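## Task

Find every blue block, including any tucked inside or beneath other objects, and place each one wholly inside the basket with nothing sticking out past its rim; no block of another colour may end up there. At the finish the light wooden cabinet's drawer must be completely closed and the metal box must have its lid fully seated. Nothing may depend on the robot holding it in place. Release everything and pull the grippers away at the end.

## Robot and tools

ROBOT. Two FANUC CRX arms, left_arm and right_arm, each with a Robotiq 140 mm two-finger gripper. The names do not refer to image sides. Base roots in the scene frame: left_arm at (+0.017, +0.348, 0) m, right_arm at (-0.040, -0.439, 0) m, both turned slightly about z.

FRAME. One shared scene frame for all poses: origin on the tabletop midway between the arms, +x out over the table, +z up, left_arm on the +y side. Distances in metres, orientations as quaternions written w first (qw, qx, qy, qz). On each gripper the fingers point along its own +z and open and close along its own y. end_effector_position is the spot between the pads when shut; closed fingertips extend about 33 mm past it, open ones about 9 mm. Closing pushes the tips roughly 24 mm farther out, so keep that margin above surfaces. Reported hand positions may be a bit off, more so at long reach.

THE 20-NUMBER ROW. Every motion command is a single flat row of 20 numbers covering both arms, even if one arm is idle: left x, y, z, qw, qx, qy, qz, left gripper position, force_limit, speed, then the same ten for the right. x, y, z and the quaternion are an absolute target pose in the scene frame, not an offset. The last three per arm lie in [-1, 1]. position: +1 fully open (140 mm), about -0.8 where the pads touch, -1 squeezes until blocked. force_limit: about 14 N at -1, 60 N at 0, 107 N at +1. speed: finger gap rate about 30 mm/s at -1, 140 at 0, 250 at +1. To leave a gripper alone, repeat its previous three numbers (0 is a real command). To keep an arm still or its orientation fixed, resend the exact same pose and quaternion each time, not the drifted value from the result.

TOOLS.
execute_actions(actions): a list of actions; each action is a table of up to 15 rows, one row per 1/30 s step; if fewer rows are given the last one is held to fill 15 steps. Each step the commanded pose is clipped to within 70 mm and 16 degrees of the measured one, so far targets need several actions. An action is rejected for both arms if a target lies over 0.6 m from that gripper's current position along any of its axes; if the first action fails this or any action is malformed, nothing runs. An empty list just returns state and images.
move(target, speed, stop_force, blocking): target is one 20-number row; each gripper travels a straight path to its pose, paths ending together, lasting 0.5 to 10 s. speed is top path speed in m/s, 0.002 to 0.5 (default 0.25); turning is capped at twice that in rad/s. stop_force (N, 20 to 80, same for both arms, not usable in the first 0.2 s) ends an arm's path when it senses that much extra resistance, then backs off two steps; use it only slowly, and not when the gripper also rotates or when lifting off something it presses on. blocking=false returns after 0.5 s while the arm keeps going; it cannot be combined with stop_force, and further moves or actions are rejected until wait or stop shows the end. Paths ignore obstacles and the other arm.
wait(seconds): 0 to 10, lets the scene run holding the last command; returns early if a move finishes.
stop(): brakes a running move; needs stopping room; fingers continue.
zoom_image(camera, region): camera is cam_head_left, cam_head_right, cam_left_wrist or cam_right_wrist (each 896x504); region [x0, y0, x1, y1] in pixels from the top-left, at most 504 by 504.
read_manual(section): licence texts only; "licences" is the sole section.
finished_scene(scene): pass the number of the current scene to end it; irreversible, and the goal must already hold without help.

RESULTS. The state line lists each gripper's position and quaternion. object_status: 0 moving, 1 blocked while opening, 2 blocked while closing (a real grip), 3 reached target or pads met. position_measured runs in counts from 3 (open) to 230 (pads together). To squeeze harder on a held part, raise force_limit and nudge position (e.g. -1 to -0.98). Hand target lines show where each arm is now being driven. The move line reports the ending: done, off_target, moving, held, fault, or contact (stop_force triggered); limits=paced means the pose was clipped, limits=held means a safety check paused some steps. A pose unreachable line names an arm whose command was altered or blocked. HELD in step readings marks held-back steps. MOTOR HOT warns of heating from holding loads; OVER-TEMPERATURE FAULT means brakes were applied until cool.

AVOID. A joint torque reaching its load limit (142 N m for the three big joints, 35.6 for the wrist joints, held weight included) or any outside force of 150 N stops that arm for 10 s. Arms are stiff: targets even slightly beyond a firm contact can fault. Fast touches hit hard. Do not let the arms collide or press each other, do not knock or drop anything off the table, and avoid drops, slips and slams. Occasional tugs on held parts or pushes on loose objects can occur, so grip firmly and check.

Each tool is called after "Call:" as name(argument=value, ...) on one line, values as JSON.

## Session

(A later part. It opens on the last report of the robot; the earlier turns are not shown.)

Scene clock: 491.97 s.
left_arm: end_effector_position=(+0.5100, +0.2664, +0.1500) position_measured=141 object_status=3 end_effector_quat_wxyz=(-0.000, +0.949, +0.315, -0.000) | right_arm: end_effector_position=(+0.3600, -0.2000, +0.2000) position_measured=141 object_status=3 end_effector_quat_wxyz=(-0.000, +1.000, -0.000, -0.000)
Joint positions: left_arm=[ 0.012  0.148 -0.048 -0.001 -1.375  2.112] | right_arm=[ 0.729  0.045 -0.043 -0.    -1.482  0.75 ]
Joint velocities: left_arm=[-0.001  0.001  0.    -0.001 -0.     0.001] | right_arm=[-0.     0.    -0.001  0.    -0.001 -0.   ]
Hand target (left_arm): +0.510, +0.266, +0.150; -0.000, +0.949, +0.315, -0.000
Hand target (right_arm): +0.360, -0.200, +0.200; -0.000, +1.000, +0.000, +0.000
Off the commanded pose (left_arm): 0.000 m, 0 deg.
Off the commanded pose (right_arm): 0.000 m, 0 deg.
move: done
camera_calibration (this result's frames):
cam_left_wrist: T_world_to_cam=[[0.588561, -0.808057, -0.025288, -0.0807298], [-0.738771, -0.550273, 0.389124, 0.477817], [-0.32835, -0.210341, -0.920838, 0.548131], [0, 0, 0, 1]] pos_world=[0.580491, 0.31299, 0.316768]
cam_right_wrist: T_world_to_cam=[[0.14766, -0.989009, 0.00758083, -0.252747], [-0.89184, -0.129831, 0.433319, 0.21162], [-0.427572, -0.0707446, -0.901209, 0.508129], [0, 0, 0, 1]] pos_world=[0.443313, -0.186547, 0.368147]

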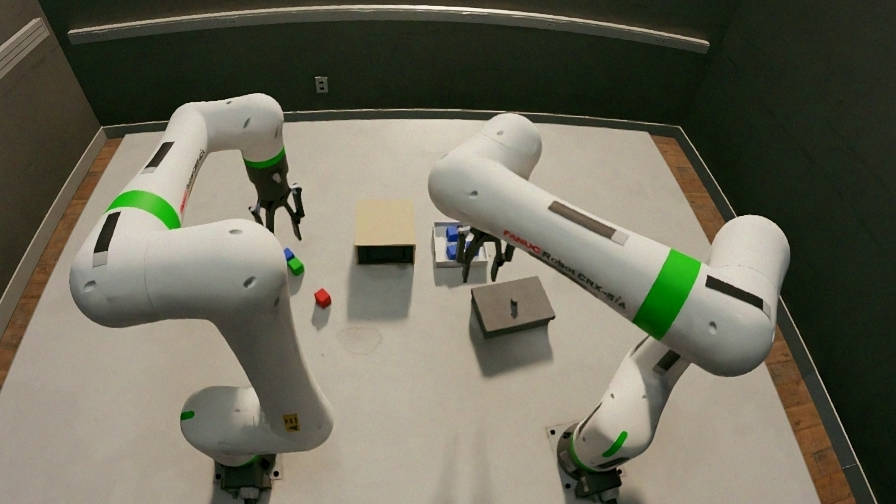

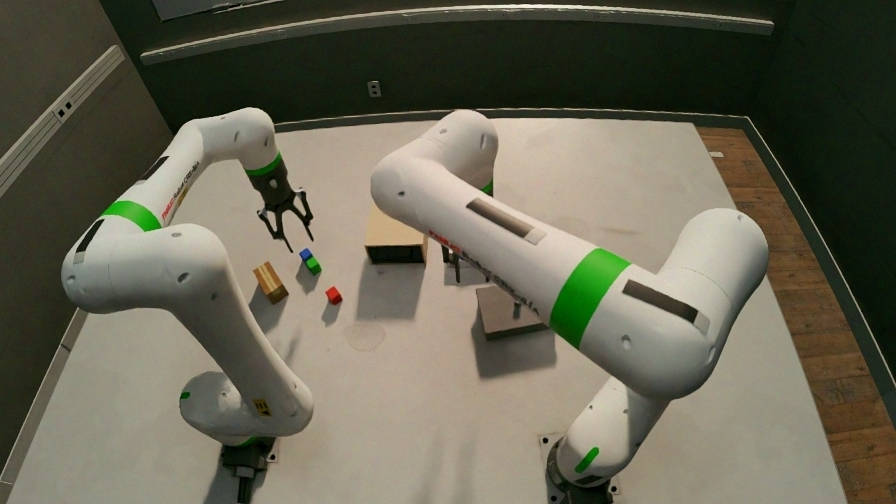

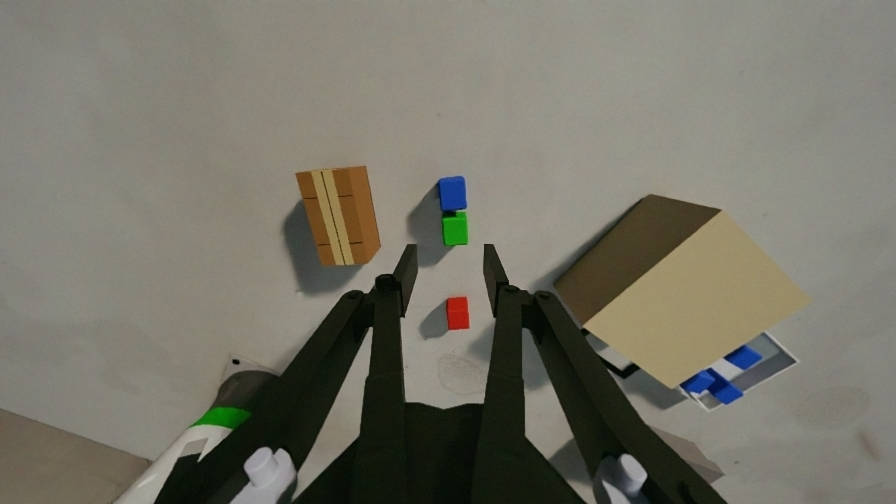

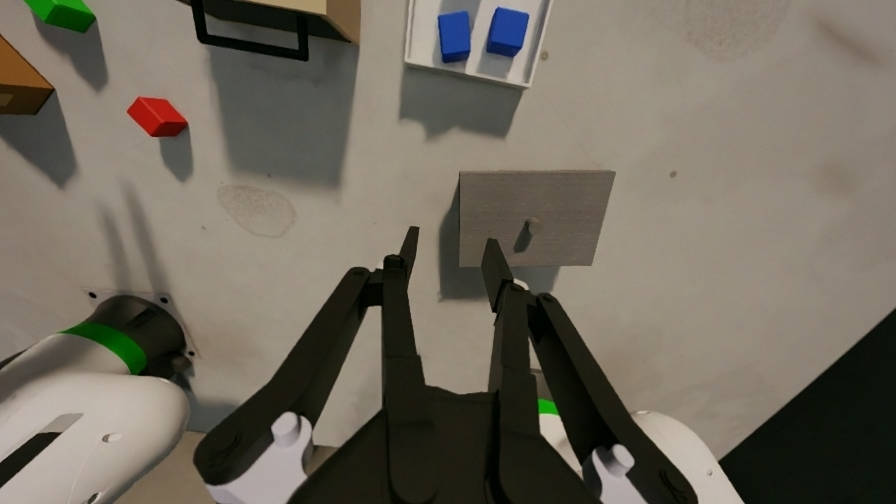

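Call:
move(target=[0.5455,0.290,0.10,0,0.9492,0.3148,0,-0.1,0,0, 0.36,-0.2,0.2,0,1,0,0,-0.1,0,0], speed=0.15)

Call:
move(target=[0.5455,0.290,0.042,0,0.9492,0.3148,0,-0.1,0,0, 0.36,-0.2,0.2,0,1,0,0,-0.1,0,0], speed=0.08)

Call:
move(target=[0.5455,0.290,0.042,0,0.9492,0.3148,0,-1,0,0, 0.36,-0.2,0.2,0,1,0,0,-0.1,0,0])

Call:
move(target=[0.5455,0.290,0.14,0,0.9492,0.3148,0,-1,0,0, 0.36,-0.2,0.2,0,1,0,0,-0.1,0,0], speed=0.15)

Scene clock: 504.00 s.
left_arm: end_effector_position=(+0.5455, +0.2900, +0.1001) position_measured=141 object_status=3 end_effector_quat_wxyz=(+0.000, +0.949, +0.315, +0.000) | right_arm: end_effector_position=(+0.3600, -0.2000, +0.2000) position_measured=141 object_status=3 end_effector_quat_wxyz=(-0.000, +1.000, -0.000, -0.000)
Joint positions: left_arm=[ 0.051  0.256 -0.04   0.    -1.275  2.073] | right_arm=[ 0.729  0.045 -0.043 -0.    -1.482  0.75 ]
Joint velocities: left_arm=[-0.     0.001 -0.    -0.001  0.002  0.   ] | right_arm=[-0.    -0.001  0.     0.     0.    -0.001]
Hand target (left_arm): +0.545, +0.290, +0.100; +0.000, +0.949, +0.315, +0.000
Hand target (right_arm): +0.360, -0.200, +0.200; -0.000, +1.000, +0.000, +0.000
Off the commanded pose (left_arm): 0.000 m, 0 deg.
Off the commanded pose (right_arm): 0.000 m, 0 deg.
move: done
camera_calibration (this result's frames):
cam_left_wrist: T_world_to_cam=[[0.588637, -0.808031, -0.0243308, -0.0839659], [-0.738984, -0.550052, 0.389033, 0.536541], [-0.327734, -0.211019, -0.920903, 0.518601], [0, 0, 0, 1]] pos_world=[0.615884, 0.336713, 0.266806]
cam_right_wrist: T_world_to_cam=[[0.14766, -0.989009, 0.00758071, -0.252747], [-0.89184, -0.129831, 0.433319, 0.21162], [-0.427572, -0.0707445, -0.901209, 0.508129], [0, 0, 0, 1]] pos_world=[0.443313, -0.186547, 0.368148]

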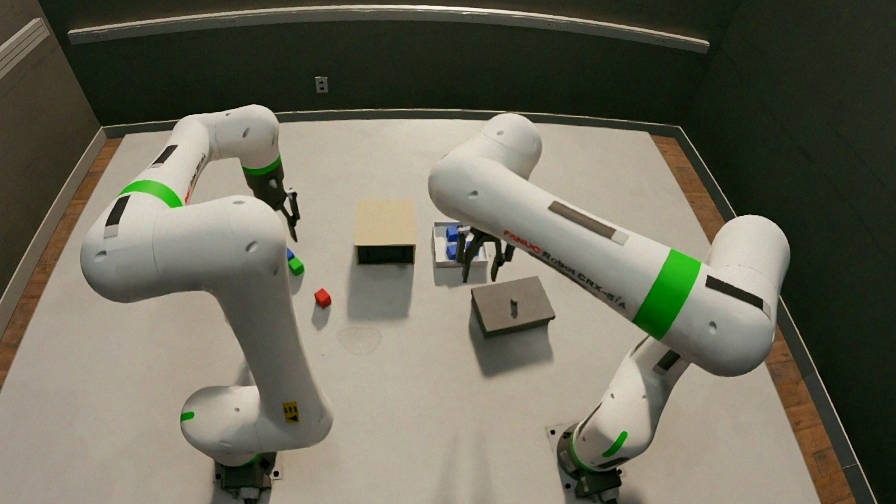

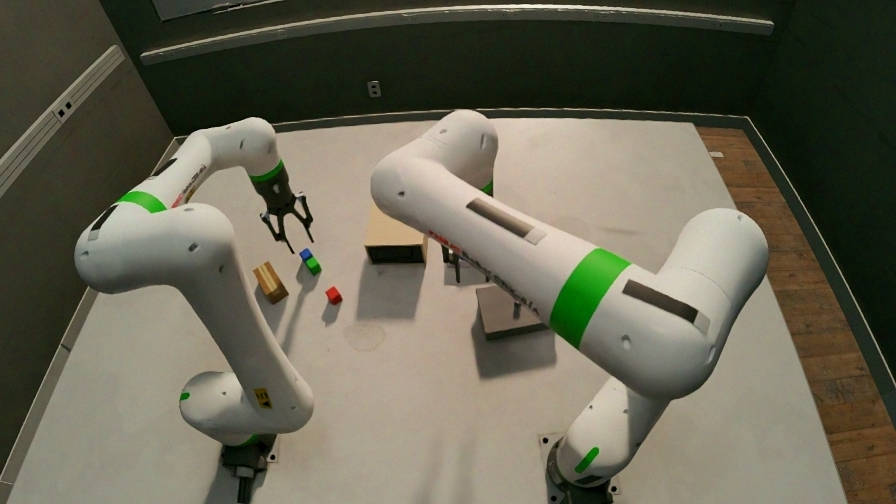

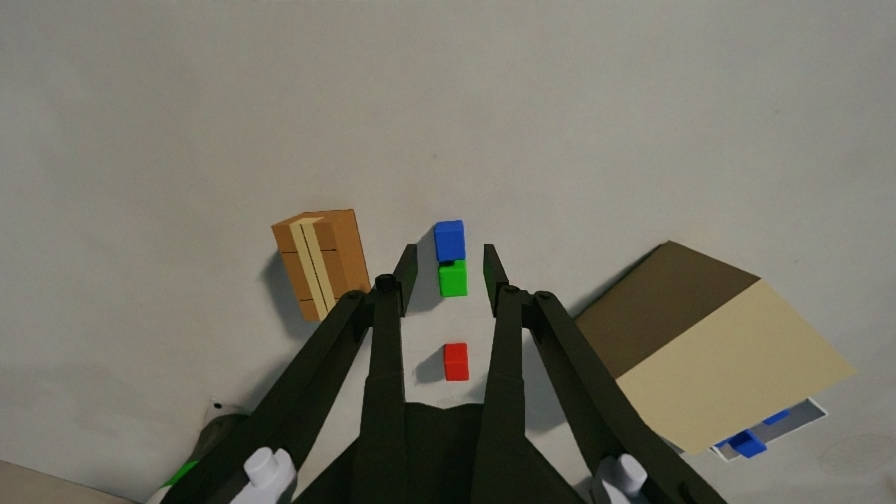

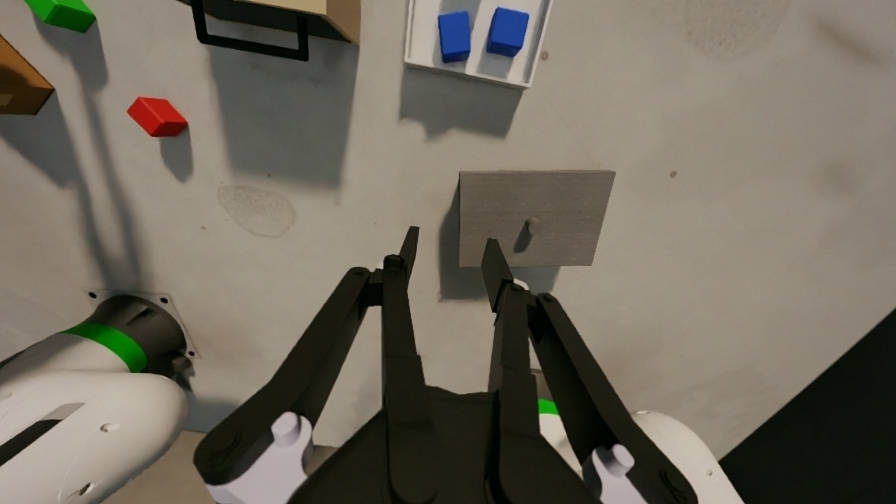

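Scene clock: 505.03 s.
left_arm: end_effector_position=(+0.5455, +0.2901, +0.0420) position_measured=141 object_status=3 end_effector_quat_wxyz=(-0.000, +0.949, +0.315, +0.000) | right_arm: end_effector_position=(+0.3600, -0.2000, +0.2000) position_measured=141 object_status=3 end_effector_quat_wxyz=(-0.000, +1.000, -0.000, -0.000)
Joint positions: left_arm=[ 0.051  0.306 -0.12  -0.    -1.145  2.073] | right_arm=[ 0.729  0.045 -0.043 -0.    -1.482  0.75 ]
Joint velocities: left_arm=[ 0.     0.    -0.    -0.     0.002 -0.   ] | right_arm=[ 0.001 -0.002 -0.001  0.     0.     0.   ]
Hand target (left_arm): +0.546, +0.290, +0.042; -0.000, +0.949, +0.315, +0.000
Hand target (right_arm): +0.360, -0.200, +0.200; -0.000, +1.000, +0.000, +0.000
Off the commanded pose (left_arm): 0.000 m, 0 deg.
Off the commanded pose (right_arm): 0.000 m, 0 deg.
move: done
camera_calibration (this result's frames):
cam_left_wrist: T_world_to_cam=[[0.588715, -0.807966, -0.0245944, -0.0853645], [-0.738883, -0.550219, 0.388986, 0.559194], [-0.32782, -0.210829, -0.920915, 0.465164], [0, 0, 0, 1]] pos_world=[0.615924, 0.336778, 0.208758]
cam_right_wrist: T_world_to_cam=[[0.14766, -0.989009, 0.00758071, -0.252747], [-0.89184, -0.129831, 0.433319, 0.21162], [-0.427572, -0.0707445, -0.901209, 0.508129], [0, 0, 0, 1]] pos_world=[0.443313, -0.186547, 0.368148]

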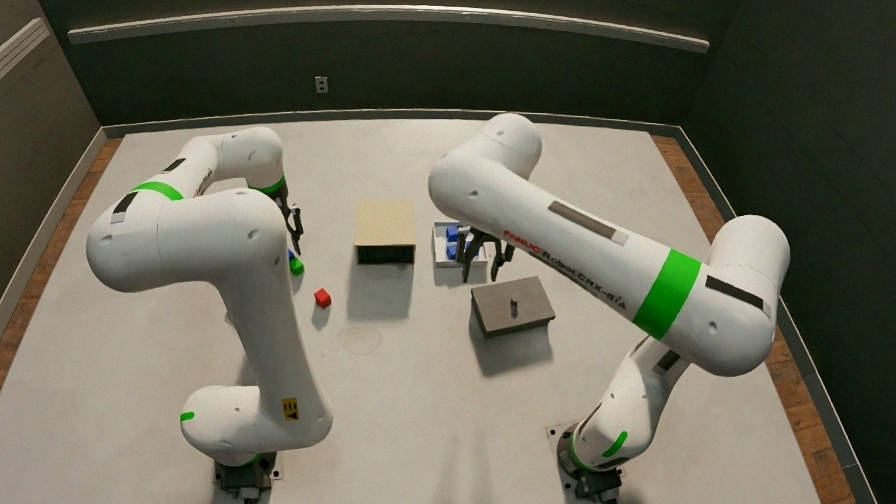

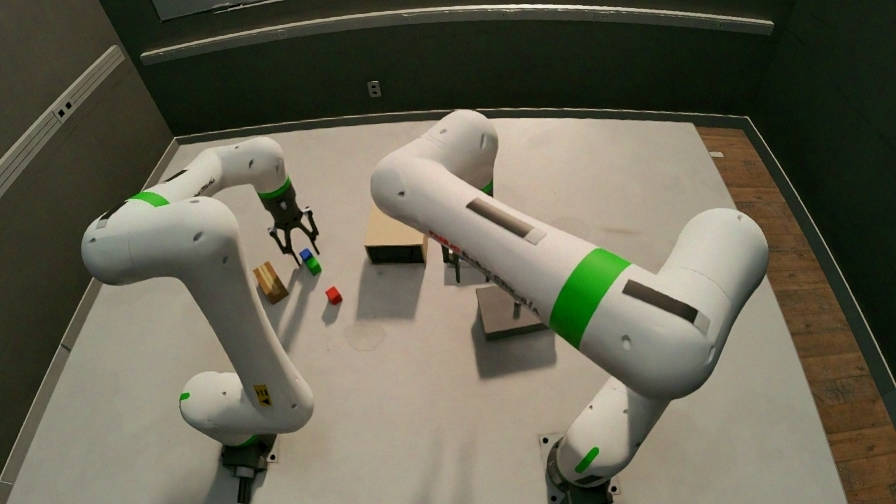

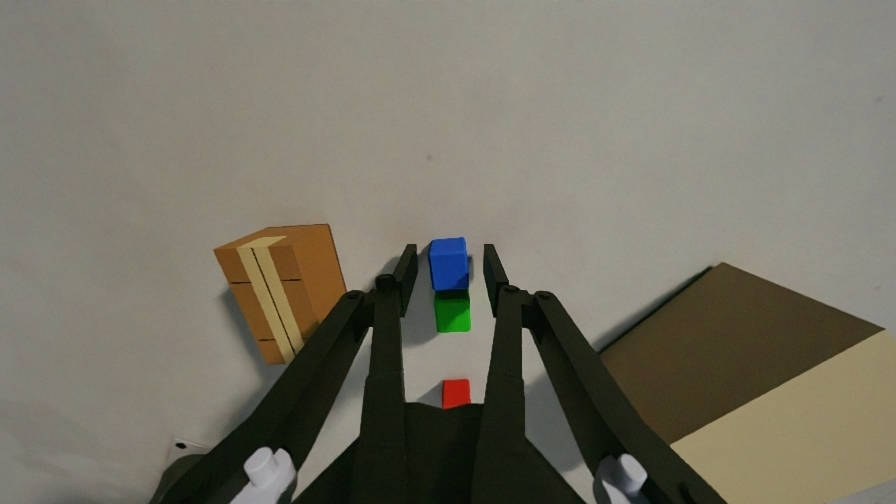

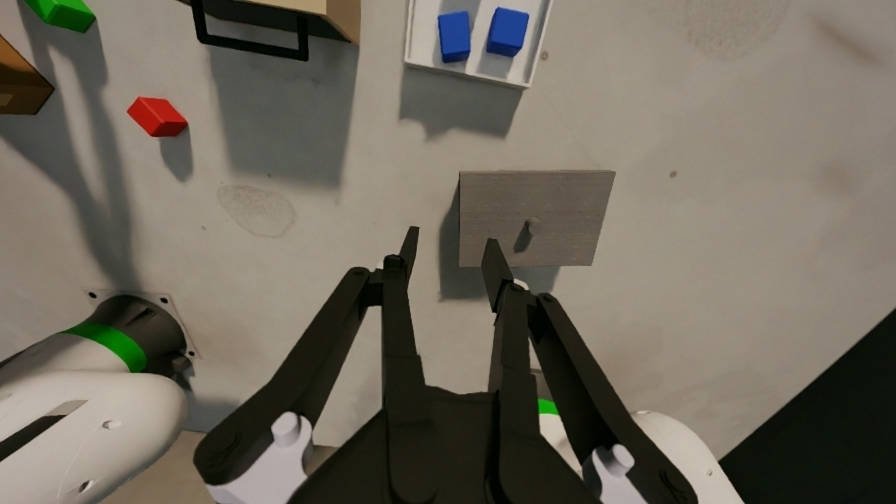

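Scene clock: 505.73 s.
left_arm: end_effector_position=(+0.5455, +0.2901, +0.0420) position_measured=189 object_status=2 end_effector_quat_wxyz=(-0.000, +0.949, +0.315, +0.000) | right_arm: end_effector_position=(+0.3600, -0.2000, +0.2000) position_measured=141 object_status=3 end_effector_quat_wxyz=(-0.000, +1.000, -0.000, -0.000)
Joint positions: left_arm=[ 0.051  0.306 -0.12  -0.    -1.145  2.073] | right_arm=[ 0.729  0.045 -0.043 -0.    -1.482  0.75 ]
Joint velocities: left_arm=[-0.001 -0.     0.002  0.001 -0.001 -0.001] | right_arm=[-0.    -0.002  0.001  0.     0.001 -0.   ]
Hand target (left_arm): +0.546, +0.290, +0.042; -0.000, +0.949, +0.315, -0.000
Hand target (right_arm): +0.360, -0.200, +0.200; -0.000, +1.000, +0.000, +0.000
Off the commanded pose (left_arm): 0.000 m, 0 deg.
Off the commanded pose (right_arm): 0.000 m, 0 deg.
move: done
camera_calibration (this result's frames):
cam_left_wrist: T_world_to_cam=[[0.588733, -0.807955, -0.0245308, -0.0854076], [-0.73886, -0.550198, 0.38906, 0.55914], [-0.32784, -0.210928, -0.920886, 0.46516], [0, 0, 0, 1]] pos_world=[0.615907, 0.336747, 0.208725]
cam_right_wrist: T_world_to_cam=[[0.14766, -0.989009, 0.00758079, -0.252747], [-0.89184, -0.129831, 0.433319, 0.21162], [-0.427572, -0.0707446, -0.901209, 0.508129], [0, 0, 0, 1]] pos_world=[0.443313, -0.186547, 0.368148]

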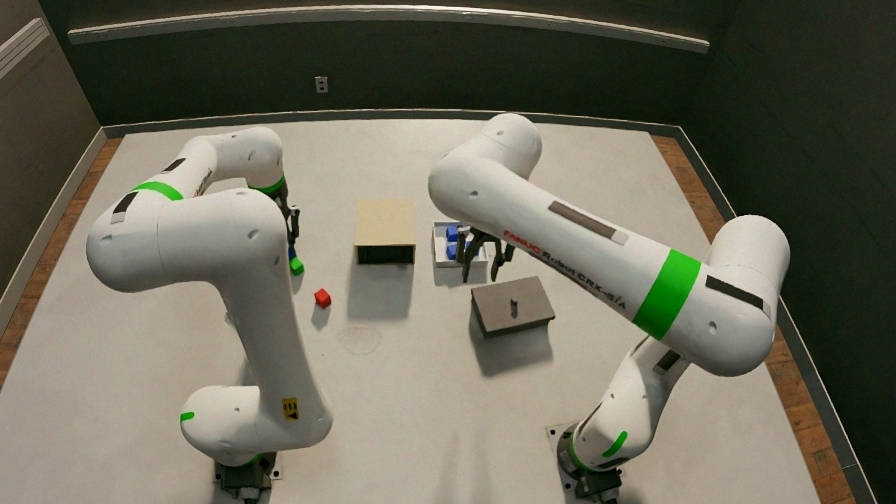

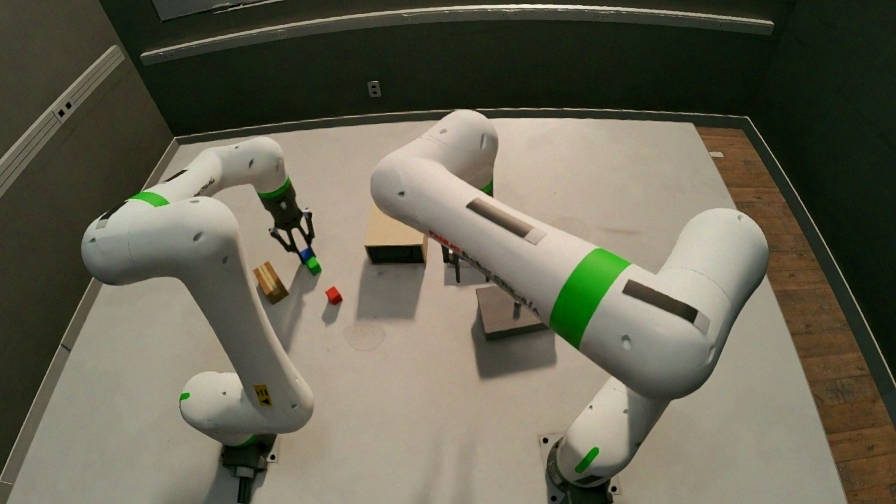

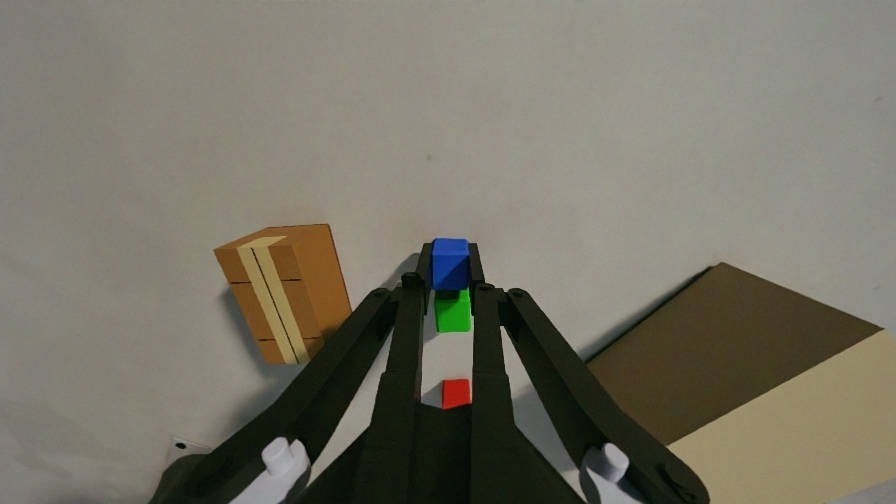

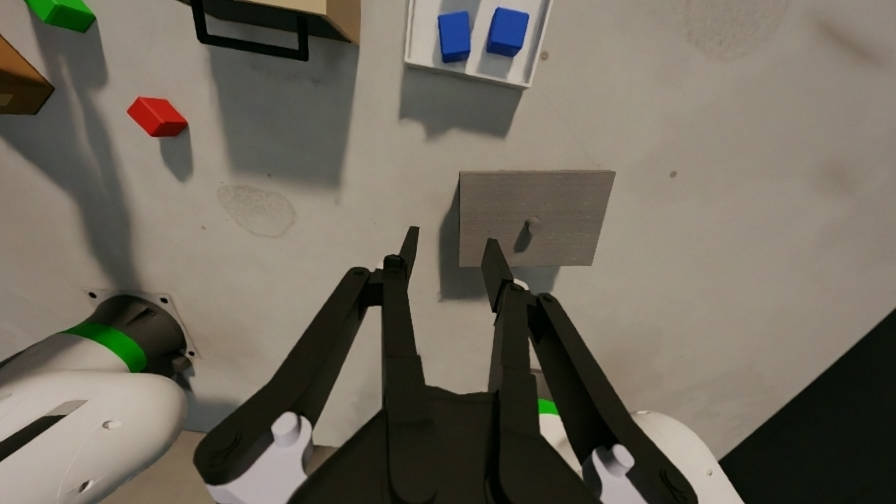

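Scene clock: 506.73 s.
left_arm: end_effector_position=(+0.5455, +0.2899, +0.1400) position_measured=189 object_status=2 end_effector_quat_wxyz=(+0.000, +0.949, +0.315, -0.000) | right_arm: end_effector_position=(+0.3600, -0.2000, +0.2000) position_measured=141 object_status=3 end_effector_quat_wxyz=(-0.000, +1.000, -0.000, -0.000)
Joint positions: left_arm=[ 0.051  0.231  0.026  0.    -1.366  2.072] | right_arm=[ 0.729  0.045 -0.043 -0.    -1.482  0.75 ]
Joint velocities: left_arm=[-0.    -0.     0.    -0.    -0.001  0.   ] | right_arm=[ 0.     0.001 -0.    -0.     0.     0.001]
Hand target (left_arm): +0.545, +0.290, +0.140; +0.000, +0.949, +0.315, -0.000
Hand target (right_arm): +0.360, -0.200, +0.200; -0.000, +1.000, +0.000, +0.000
Off the commanded pose (left_arm): 0.000 m, 0 deg.
Off the commanded pose (right_arm): 0.000 m, 0 deg.
move: done
camera_calibration (this result's frames):
cam_left_wrist: T_world_to_cam=[[0.588317, -0.80827, -0.0241531, -0.0828656], [-0.739165, -0.549649, 0.389256, 0.520868], [-0.3279, -0.211153, -0.920813, 0.555479], [0, 0, 0, 1]] pos_world=[0.6159, 0.336608, 0.306739]
cam_right_wrist: T_world_to_cam=[[0.14766, -0.989009, 0.00758089, -0.252747], [-0.89184, -0.129831, 0.433319, 0.21162], [-0.427572, -0.0707446, -0.901209, 0.508129], [0, 0, 0, 1]] pos_world=[0.443313, -0.186547, 0.368148]

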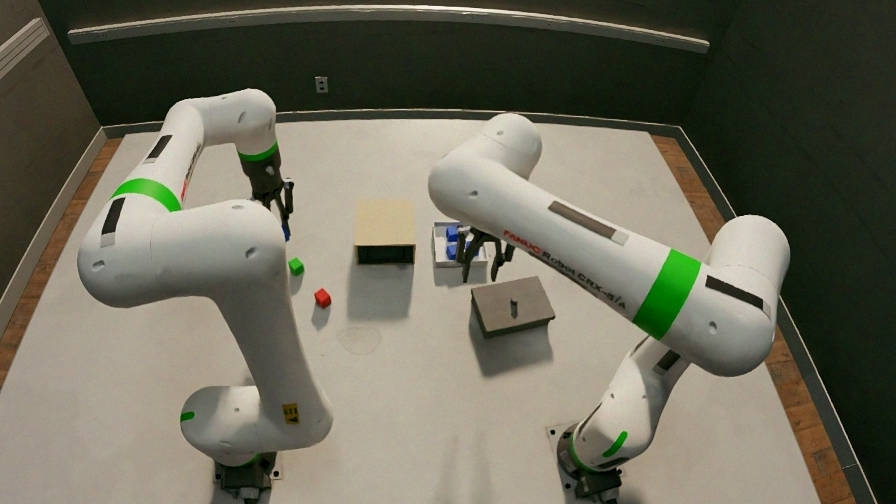

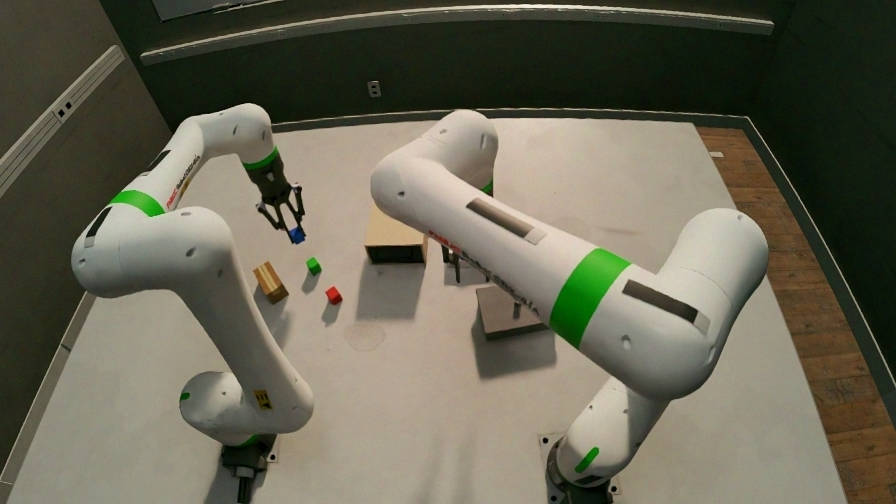

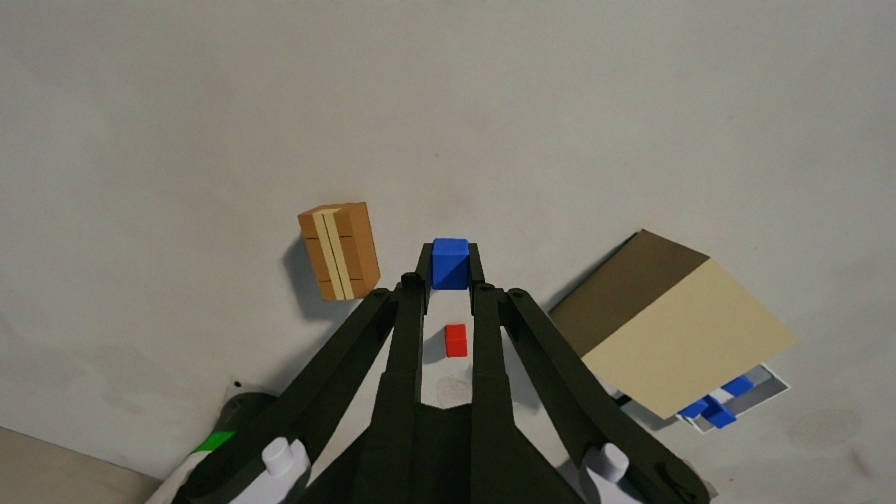

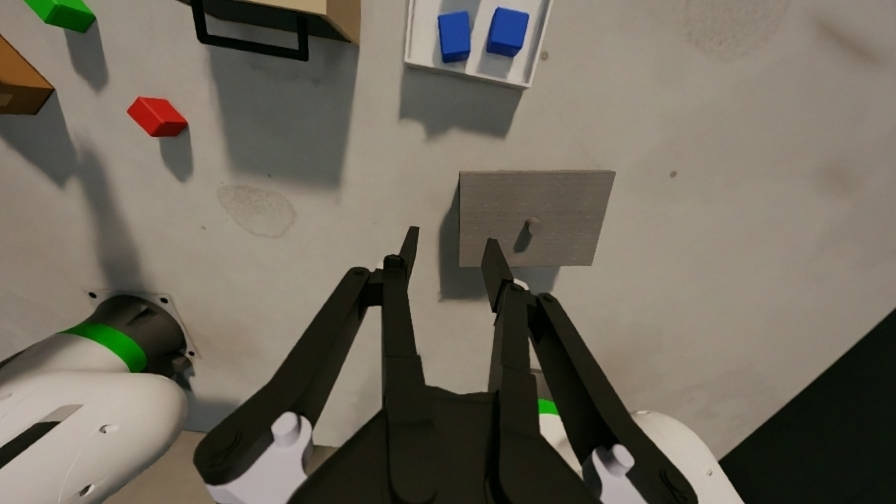

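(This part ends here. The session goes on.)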